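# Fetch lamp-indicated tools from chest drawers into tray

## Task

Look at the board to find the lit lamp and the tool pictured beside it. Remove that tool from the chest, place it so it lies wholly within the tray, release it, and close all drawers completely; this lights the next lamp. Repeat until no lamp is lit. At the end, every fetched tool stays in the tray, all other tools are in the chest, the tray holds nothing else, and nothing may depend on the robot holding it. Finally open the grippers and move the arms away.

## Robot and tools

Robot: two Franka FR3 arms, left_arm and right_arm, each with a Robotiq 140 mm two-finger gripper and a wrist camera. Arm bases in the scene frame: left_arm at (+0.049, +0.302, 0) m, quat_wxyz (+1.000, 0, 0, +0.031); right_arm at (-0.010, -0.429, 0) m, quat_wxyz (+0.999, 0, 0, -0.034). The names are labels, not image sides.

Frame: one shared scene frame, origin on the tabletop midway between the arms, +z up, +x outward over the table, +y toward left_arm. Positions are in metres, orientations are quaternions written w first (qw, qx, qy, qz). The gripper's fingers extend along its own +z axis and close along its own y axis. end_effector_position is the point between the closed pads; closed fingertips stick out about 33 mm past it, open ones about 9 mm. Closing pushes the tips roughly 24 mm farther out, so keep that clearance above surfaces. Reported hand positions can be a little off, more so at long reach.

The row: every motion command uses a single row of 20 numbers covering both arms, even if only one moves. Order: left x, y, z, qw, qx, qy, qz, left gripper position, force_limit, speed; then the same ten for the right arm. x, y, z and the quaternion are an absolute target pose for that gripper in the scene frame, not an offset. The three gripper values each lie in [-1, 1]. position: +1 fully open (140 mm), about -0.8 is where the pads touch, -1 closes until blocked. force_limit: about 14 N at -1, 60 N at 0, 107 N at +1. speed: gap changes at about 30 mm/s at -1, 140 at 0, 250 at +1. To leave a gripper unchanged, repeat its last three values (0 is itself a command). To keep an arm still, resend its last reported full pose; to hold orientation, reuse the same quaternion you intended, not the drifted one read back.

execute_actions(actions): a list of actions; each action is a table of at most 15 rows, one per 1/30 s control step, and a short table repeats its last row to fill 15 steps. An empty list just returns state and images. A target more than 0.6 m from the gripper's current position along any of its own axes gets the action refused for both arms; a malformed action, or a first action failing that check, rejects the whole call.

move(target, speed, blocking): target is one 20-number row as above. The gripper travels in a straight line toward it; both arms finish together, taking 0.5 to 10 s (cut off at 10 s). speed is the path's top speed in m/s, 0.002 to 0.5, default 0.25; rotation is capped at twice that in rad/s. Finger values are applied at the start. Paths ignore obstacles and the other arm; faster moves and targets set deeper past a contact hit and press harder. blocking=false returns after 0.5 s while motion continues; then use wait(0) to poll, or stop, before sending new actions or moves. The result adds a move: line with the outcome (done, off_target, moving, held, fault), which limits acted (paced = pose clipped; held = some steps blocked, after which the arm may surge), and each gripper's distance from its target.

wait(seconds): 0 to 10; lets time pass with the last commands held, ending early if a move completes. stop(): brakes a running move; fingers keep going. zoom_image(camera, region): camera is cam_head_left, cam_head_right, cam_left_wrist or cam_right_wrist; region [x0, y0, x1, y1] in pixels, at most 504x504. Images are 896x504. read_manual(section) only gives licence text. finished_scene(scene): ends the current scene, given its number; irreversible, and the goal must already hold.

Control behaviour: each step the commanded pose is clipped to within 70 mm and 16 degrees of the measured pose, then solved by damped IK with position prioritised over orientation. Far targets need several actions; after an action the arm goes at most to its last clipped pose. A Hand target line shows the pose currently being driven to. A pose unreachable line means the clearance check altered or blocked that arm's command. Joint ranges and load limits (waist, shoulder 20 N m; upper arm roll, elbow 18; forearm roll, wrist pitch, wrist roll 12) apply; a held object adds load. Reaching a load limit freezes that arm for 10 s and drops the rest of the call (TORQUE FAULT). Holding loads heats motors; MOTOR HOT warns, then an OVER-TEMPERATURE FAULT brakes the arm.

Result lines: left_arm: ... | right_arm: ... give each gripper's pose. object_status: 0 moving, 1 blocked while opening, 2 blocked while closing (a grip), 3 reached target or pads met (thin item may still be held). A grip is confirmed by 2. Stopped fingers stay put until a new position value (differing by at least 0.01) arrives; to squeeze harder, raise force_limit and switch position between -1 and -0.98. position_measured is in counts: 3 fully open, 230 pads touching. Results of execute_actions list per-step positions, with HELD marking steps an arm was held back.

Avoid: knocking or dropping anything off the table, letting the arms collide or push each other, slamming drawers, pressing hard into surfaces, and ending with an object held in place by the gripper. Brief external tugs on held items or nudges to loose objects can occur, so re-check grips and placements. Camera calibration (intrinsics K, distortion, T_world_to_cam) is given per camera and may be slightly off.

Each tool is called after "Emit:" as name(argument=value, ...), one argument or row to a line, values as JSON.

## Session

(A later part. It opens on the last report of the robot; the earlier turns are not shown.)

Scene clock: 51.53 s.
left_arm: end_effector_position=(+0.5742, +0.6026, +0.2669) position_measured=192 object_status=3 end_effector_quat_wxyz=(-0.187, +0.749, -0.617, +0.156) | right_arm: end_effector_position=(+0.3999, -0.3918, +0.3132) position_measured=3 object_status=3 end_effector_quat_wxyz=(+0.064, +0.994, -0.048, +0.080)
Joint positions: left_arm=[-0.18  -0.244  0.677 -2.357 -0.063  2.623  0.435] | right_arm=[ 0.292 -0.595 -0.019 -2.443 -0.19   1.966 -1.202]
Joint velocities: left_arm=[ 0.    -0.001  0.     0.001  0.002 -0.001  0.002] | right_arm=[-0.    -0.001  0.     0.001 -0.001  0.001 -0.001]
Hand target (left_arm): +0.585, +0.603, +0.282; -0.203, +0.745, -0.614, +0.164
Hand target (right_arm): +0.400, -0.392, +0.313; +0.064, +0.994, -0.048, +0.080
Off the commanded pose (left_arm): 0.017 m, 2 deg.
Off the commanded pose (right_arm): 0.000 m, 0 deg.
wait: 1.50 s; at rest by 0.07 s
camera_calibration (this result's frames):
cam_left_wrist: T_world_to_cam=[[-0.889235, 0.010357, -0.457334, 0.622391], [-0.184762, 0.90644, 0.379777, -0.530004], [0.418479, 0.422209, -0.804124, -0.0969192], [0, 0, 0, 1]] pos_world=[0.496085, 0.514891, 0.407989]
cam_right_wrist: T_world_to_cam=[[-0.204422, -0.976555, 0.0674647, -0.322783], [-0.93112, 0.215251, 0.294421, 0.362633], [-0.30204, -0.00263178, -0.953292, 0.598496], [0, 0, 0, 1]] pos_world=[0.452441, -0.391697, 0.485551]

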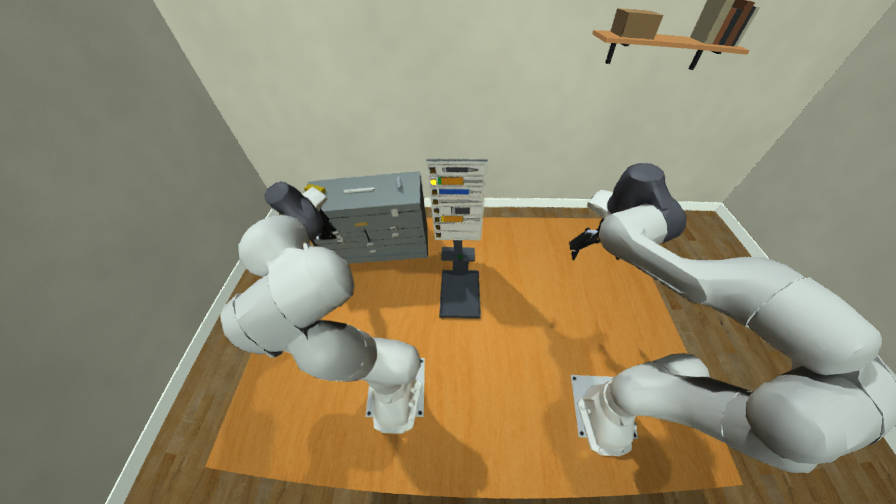

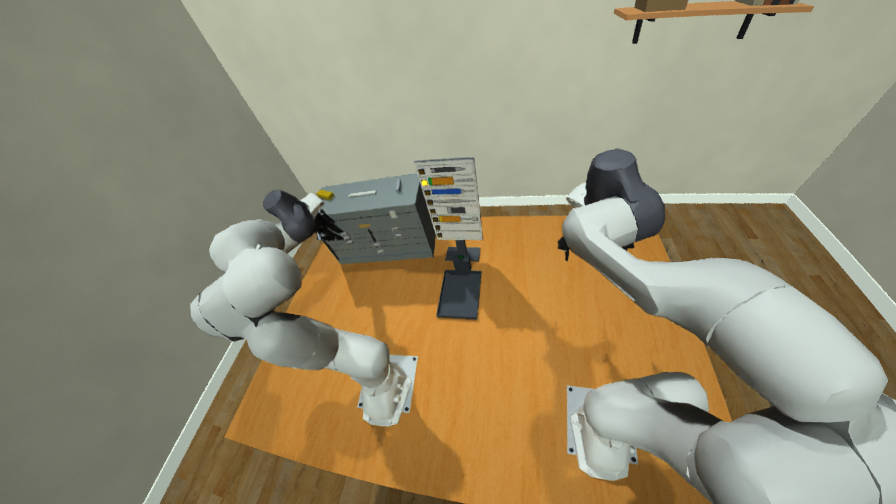

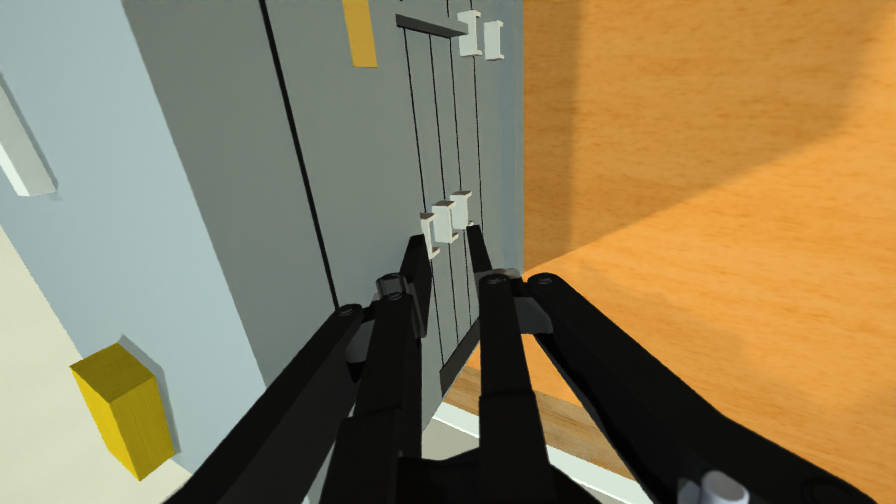

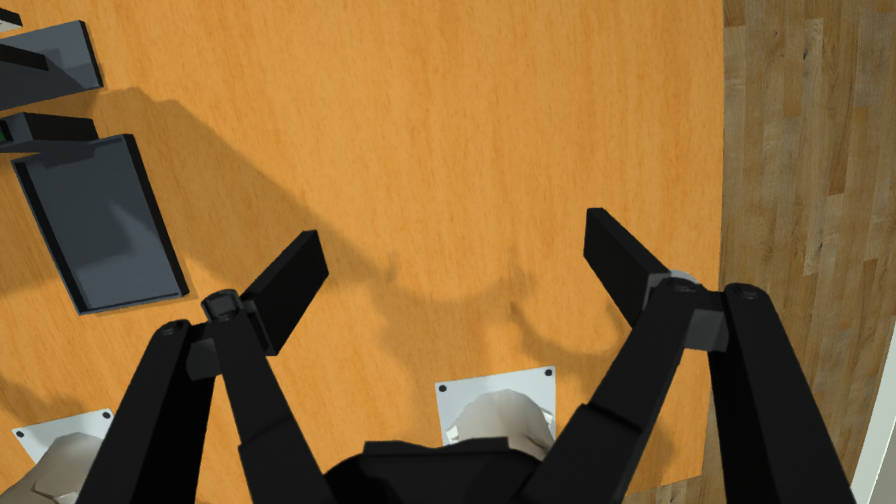

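Emit:
move(
  target=[0.53,0.592,0.26,-0.048,0.862,0.084,0.498,-0.2,0,0,0.3999,-0.3918,0.3132,0.064,0.994,-0.048,0.08,1,0,0],
  speed=0.1,
)

Scene clock: 60.77 s.
left_arm: end_effector_position=(+0.5261, +0.5919, +0.2541) position_measured=154 object_status=3 end_effector_quat_wxyz=(-0.046, +0.866, +0.085, +0.490) | right_arm: end_effector_position=(+0.3999, -0.3918, +0.3132) position_measured=3 object_status=3 end_effector_quat_wxyz=(+0.064, +0.994, -0.048, +0.080)
Joint positions: left_arm=[-0.769 -1.009  1.133 -2.772 -1.047  3.65   0.195] | right_arm=[ 0.292 -0.595 -0.019 -2.443 -0.19   1.966 -1.202]
Joint velocities: left_arm=[-0.007 -0.011  0.003  0.001 -0.001  0.023  0.   ] | right_arm=[-0.    -0.     0.001 -0.001  0.001  0.     0.001]
Hand target (left_arm): +0.526, +0.592, +0.253; -0.046, +0.866, +0.088, +0.490
Hand target (right_arm): +0.400, -0.392, +0.313; +0.064, +0.994, -0.048, +0.080
Off the commanded pose (left_arm): 0.007 m, 1 deg.
Off the commanded pose (right_arm): 0.000 m, 0 deg.
move: off_target (left_arm)
camera_calibration (this result's frames):
cam_left_wrist: T_world_to_cam=[[0.0896395, -0.985116, -0.146666, 0.569224], [-0.787822, 0.0199617, -0.615579, 0.570537], [0.609345, 0.170727, -0.774307, -0.0416673], [0, 0, 0, 1]] pos_world=[0.423847, 0.556477, 0.402433]
cam_right_wrist: T_world_to_cam=[[-0.204422, -0.976555, 0.0674648, -0.322783], [-0.93112, 0.215251, 0.294421, 0.362633], [-0.30204, -0.00263182, -0.953292, 0.598496], [0, 0, 0, 1]] pos_world=[0.452441, -0.391697, 0.485551]

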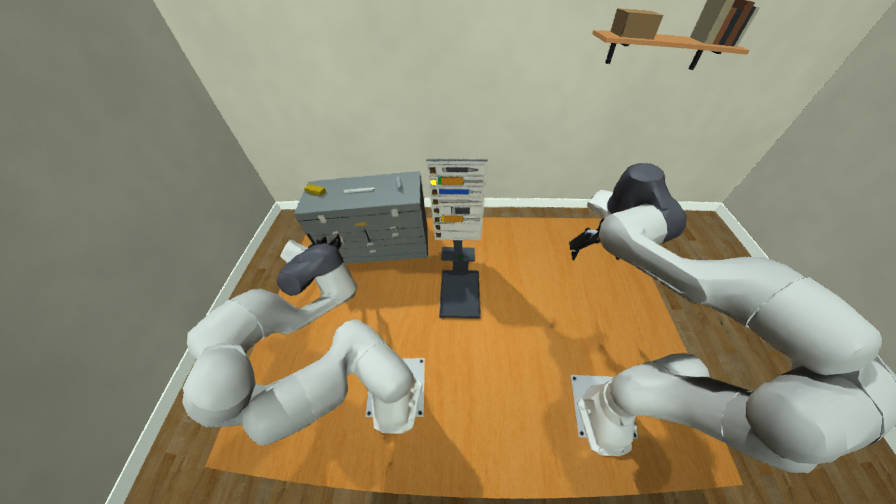

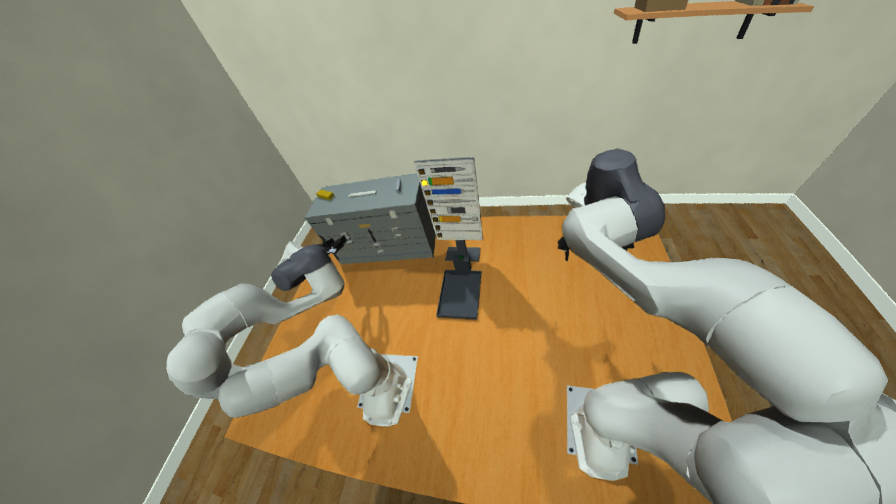

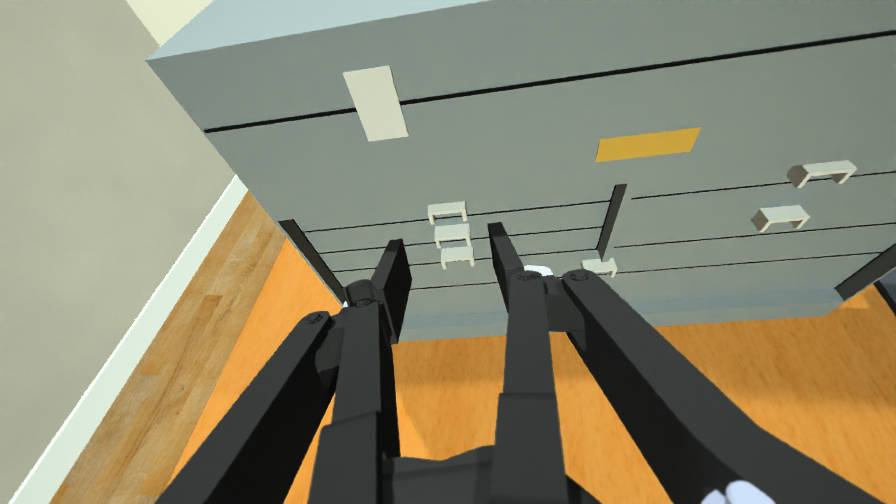

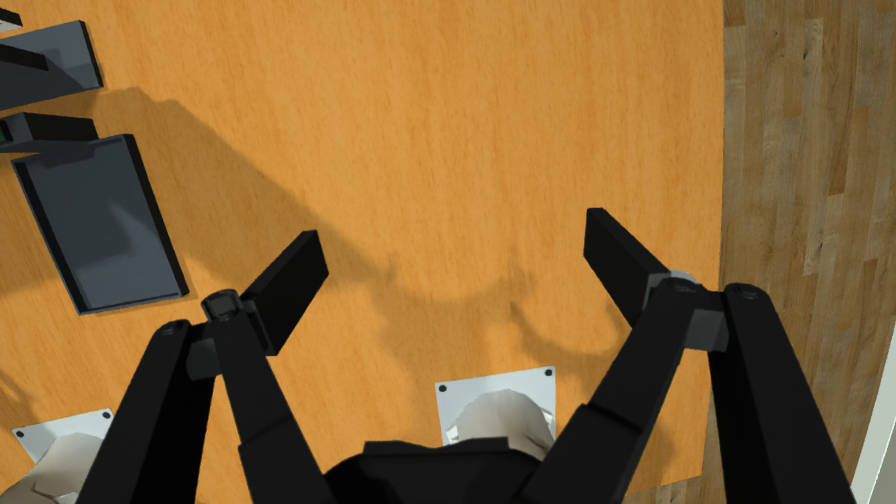

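Emit:
move(
  target=[0.587,0.603,0.222,-0.048,0.862,0.084,0.498,-0.2,0,0,0.3999,-0.3918,0.3132,0.064,0.994,-0.048,0.08,1,0,0],
  speed=0.04,
)

Scene clock: 62.87 s.
left_arm: end_effector_position=(+0.5855, +0.5978, +0.2205) position_measured=154 object_status=3 end_effector_quat_wxyz=(-0.045, +0.863, +0.081, +0.496) | right_arm: end_effector_position=(+0.3999, -0.3918, +0.3132) position_measured=3 object_status=3 end_effector_quat_wxyz=(+0.064, +0.994, -0.048, +0.080)
Joint positions: left_arm=[-1.093 -1.13   1.393 -2.651 -0.834  3.822  0.165] | right_arm=[ 0.292 -0.595 -0.019 -2.443 -0.19   1.966 -1.202]
Joint velocities: left_arm=[-0.016 -0.019  0.003  0.001  0.003  0.031 -0.001] | right_arm=[ 0.001  0.    -0.001  0.001 -0.002 -0.     0.   ]
Hand target (left_arm): +0.587, +0.601, +0.221; -0.047, +0.862, +0.084, +0.497
Hand target (right_arm): +0.400, -0.392, +0.313; +0.064, +0.994, -0.048, +0.080
Off the commanded pose (left_arm): 0.006 m, 1 deg.
Off the commanded pose (right_arm): 0.000 m, 0 deg.
move: off_target (left_arm)
camera_calibration (this result's frames):
cam_left_wrist: T_world_to_cam=[[0.0848643, -0.985098, -0.149597, 0.56812], [-0.779468, 0.0278874, -0.62582, 0.589155], [0.620667, 0.169716, -0.765486, -0.112857], [0, 0, 0, 1]] pos_world=[0.481061, 0.562378, 0.367303]
cam_right_wrist: T_world_to_cam=[[-0.204421, -0.976555, 0.0674648, -0.322783], [-0.93112, 0.21525, 0.294421, 0.362633], [-0.30204, -0.00263196, -0.953292, 0.598496], [0, 0, 0, 1]] pos_world=[0.452441, -0.391697, 0.485551]

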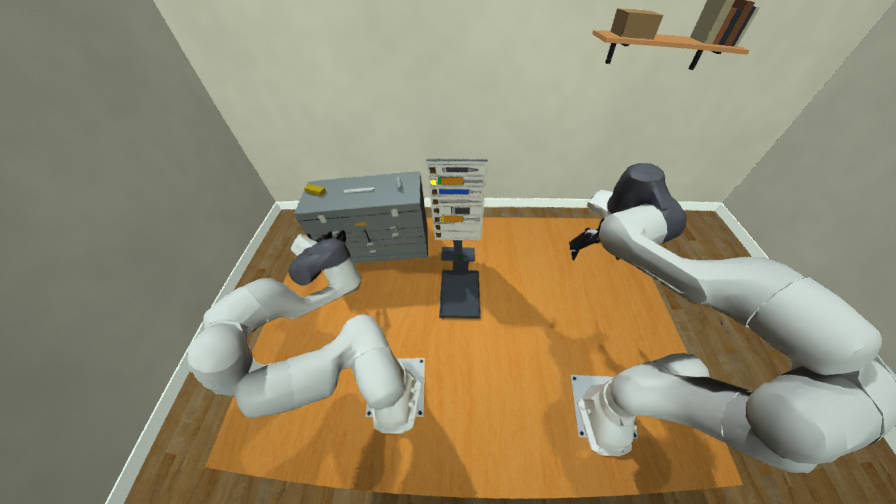

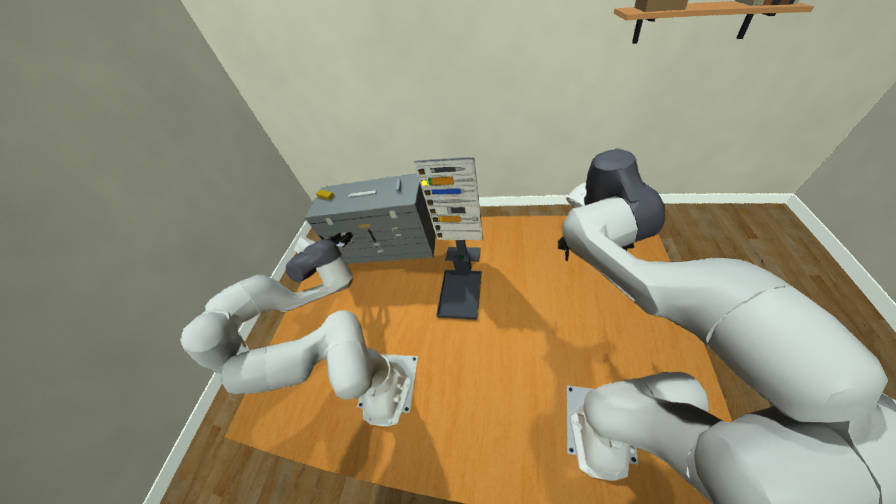

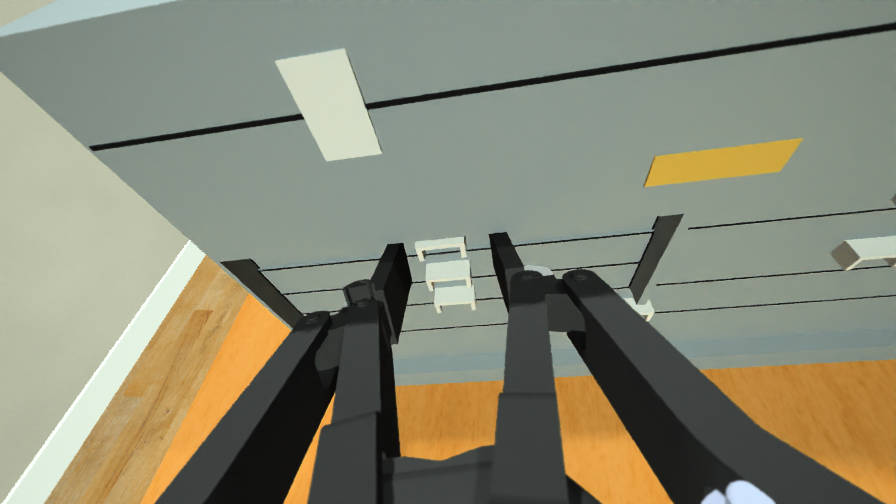

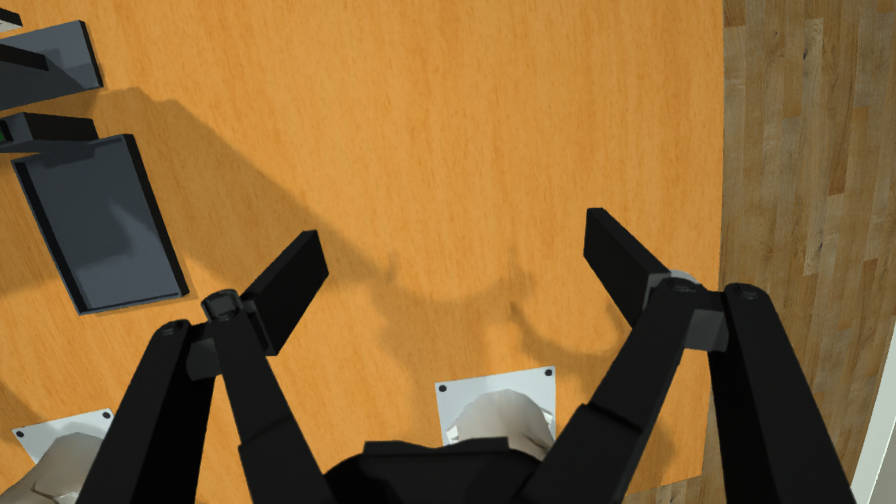

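Close and pull.

Emit:
move(
  target=[0.587,0.601,0.221,-0.048,0.862,0.084,0.498,-1,0,0,0.3999,-0.3918,0.3132,0.064,0.994,-0.048,0.08,1,0,0],
)

Emit:
move(
  target=[0.44,0.572,0.221,-0.048,0.862,0.084,0.498,-1,0,0,0.3999,-0.3918,0.3132,0.064,0.994,-0.048,0.08,1,0,0],
  speed=0.08,
)

Scene clock: 65.50 s.
left_arm: end_effector_position=(+0.5836, +0.6005, +0.2197) position_measured=193 object_status=2 end_effector_quat_wxyz=(-0.049, +0.863, +0.085, +0.495) | right_arm: end_effector_position=(+0.3999, -0.3918, +0.3132) position_measured=3 object_status=3 end_effector_quat_wxyz=(+0.064, +0.994, -0.048, +0.080)
Joint positions: left_arm=[-1.095 -1.139  1.395 -2.653 -0.832  3.838  0.166] | right_arm=[ 0.292 -0.595 -0.019 -2.443 -0.19   1.966 -1.202]
Joint velocities: left_arm=[-0.002 -0.007  0.002 -0.    -0.     0.006  0.007] | right_arm=[ 0.001 -0.    -0.     0.     0.001  0.     0.002]
Hand target (left_arm): +0.587, +0.601, +0.221; -0.048, +0.862, +0.084, +0.498
Hand target (right_arm): +0.400, -0.392, +0.313; +0.064, +0.994, -0.048, +0.080
Off the commanded pose (left_arm): 0.004 m, 0 deg.
Off the commanded pose (right_arm): 0.000 m, 0 deg.
move: off_target (left_arm)
camera_calibration (this result's frames):
cam_left_wrist: T_world_to_cam=[[0.0948032, -0.983819, -0.152028, 0.564819], [-0.780424, 0.021359, -0.624886, 0.591422], [0.618022, 0.177887, -0.765771, -0.116031], [0, 0, 0, 1]] pos_world=[0.479722, 0.563688, 0.366587]
cam_right_wrist: T_world_to_cam=[[-0.204422, -0.976555, 0.0674649, -0.322783], [-0.93112, 0.215251, 0.294421, 0.362633], [-0.30204, -0.00263192, -0.953292, 0.598496], [0, 0, 0, 1]] pos_world=[0.452441, -0.391697, 0.485551]

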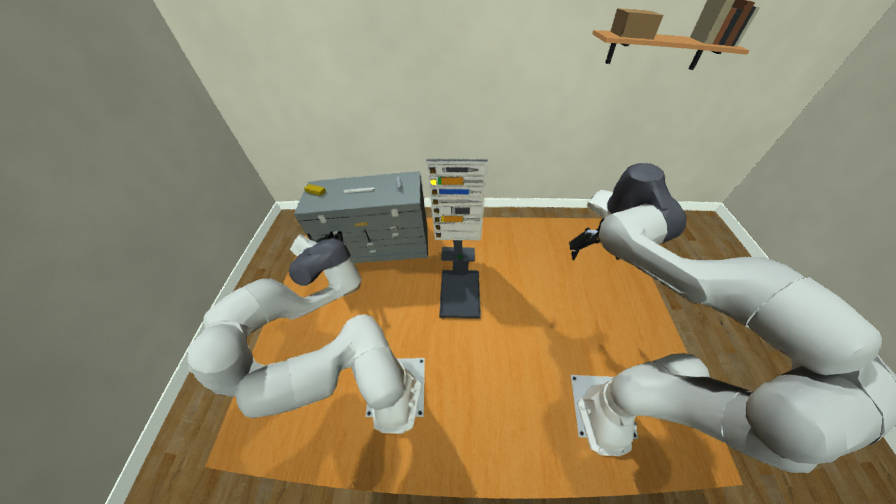

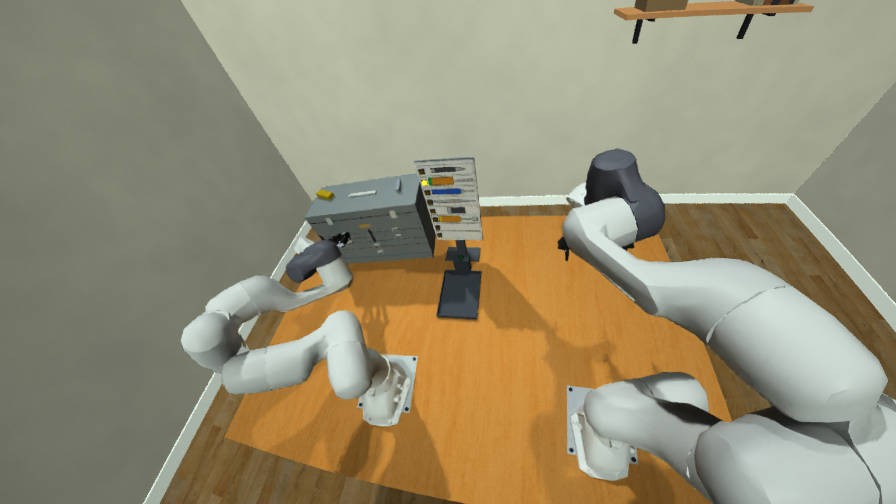

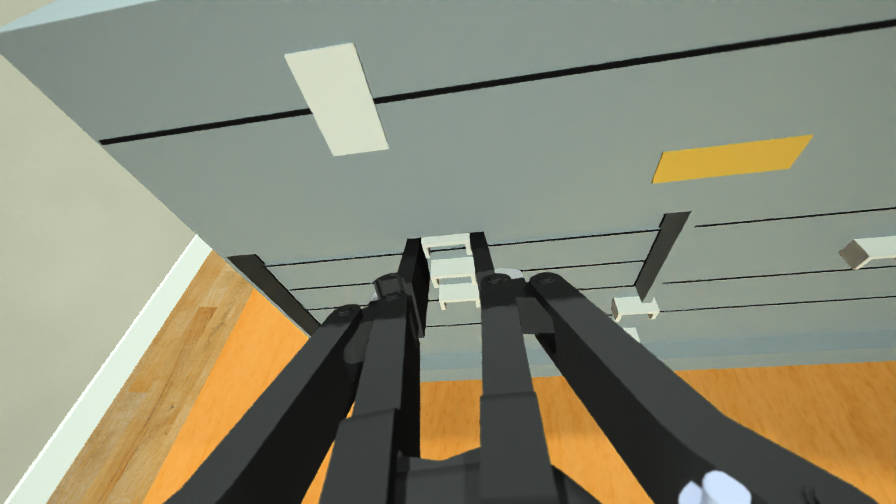

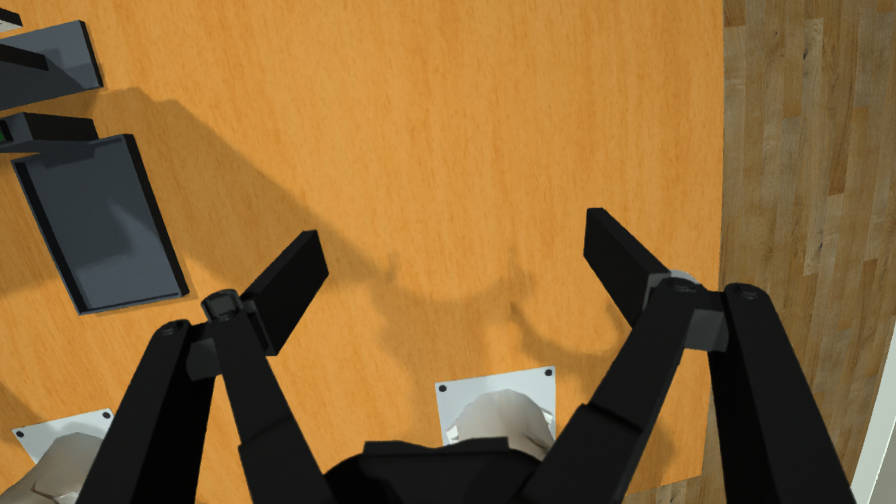

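Scene clock: 67.57 s.
left_arm: end_effector_position=(+0.4836, +0.5910, +0.2216) position_measured=193 object_status=2 end_effector_quat_wxyz=(-0.058, +0.861, +0.092, +0.497) | right_arm: end_effector_position=(+0.3999, -0.3918, +0.3132) position_measured=3 object_status=3 end_effector_quat_wxyz=(+0.064, +0.994, -0.048, +0.080)
Joint positions: left_arm=[-0.693 -1.179  1.216 -2.92  -0.907  3.759  0.22 ] | right_arm=[ 0.292 -0.595 -0.019 -2.443 -0.19   1.966 -1.202]
Joint velocities: left_arm=[-0.001 -0.     0.001 -0.    -0.    -0.001  0.   ] | right_arm=[0.    0.    0.001 0.    0.001 0.    0.001]
Hand target (left_arm): +0.484, +0.591, +0.222; -0.057, +0.861, +0.093, +0.497
Hand target (right_arm): +0.400, -0.392, +0.313; +0.064, +0.994, -0.048, +0.080
Off the commanded pose (left_arm): 0.048 m, 1 deg.
Off the commanded pose (right_arm): 0.000 m, 0 deg.
move: held (left_arm); limits=held; held on 22 of 62 steps (left_arm), including the last (left_arm)
pose unreachable (left arm): on one or more control steps of this call, first in action 0 (counted from 0), this arm could not follow its commanded pose, so it was not sent that pose on those steps. On the call's last step it was still not sent that pose. It may still have moved: this result reports where it is.
cause: the commanded pose would bring two parts of the arm too close to each other (joints 3 (upper arm roll) to 5 (forearm roll) lie between them).
camera_calibration (this result's frames):
cam_left_wrist: T_world_to_cam=[[0.116239, -0.980272, -0.15986, 0.5545], [-0.7785, 0.0100279, -0.627564, 0.521058], [0.616787, 0.197398, -0.761977, -0.0628767], [0, 0, 0, 1]] pos_world=[0.379971, 0.550747, 0.367729]
cam_right_wrist: T_world_to_cam=[[-0.204422, -0.976555, 0.0674649, -0.322783], [-0.93112, 0.215251, 0.294421, 0.362633], [-0.30204, -0.00263191, -0.953292, 0.598496], [0, 0, 0, 1]] pos_world=[0.452441, -0.391697, 0.485551]

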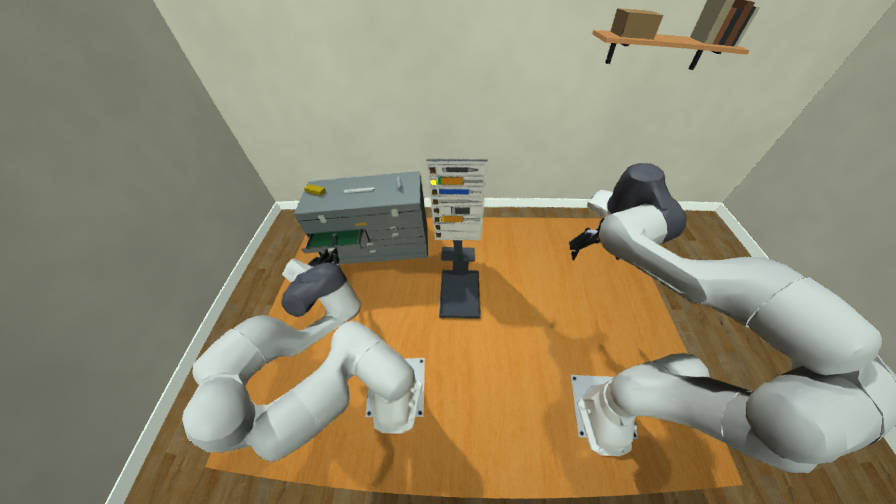

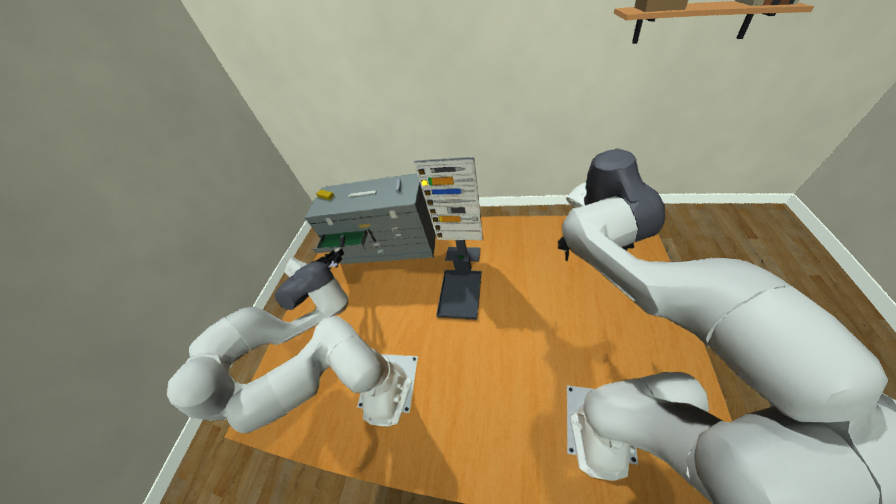

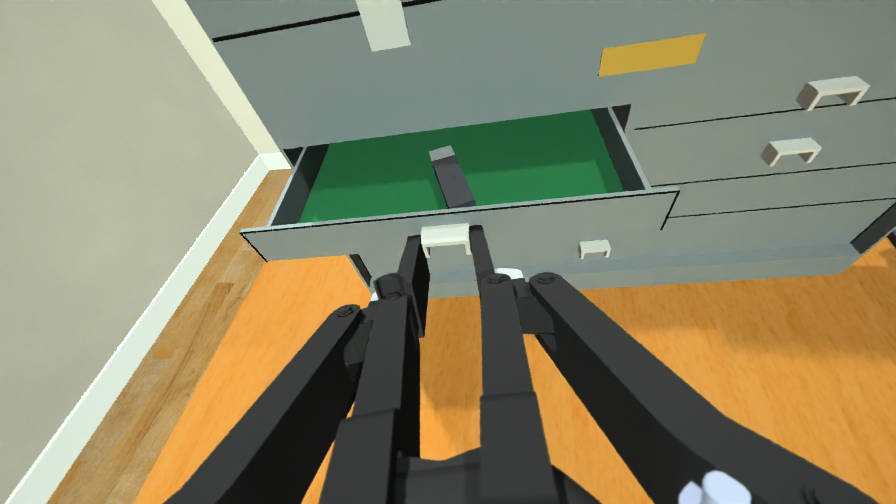

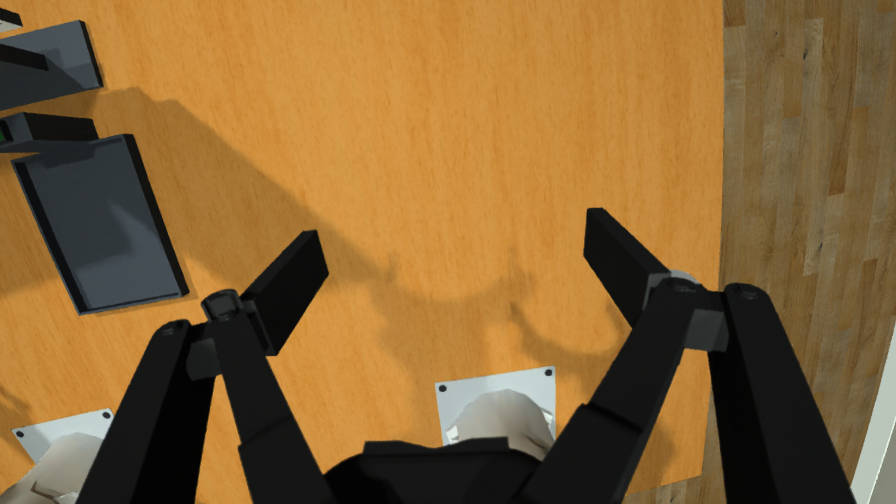

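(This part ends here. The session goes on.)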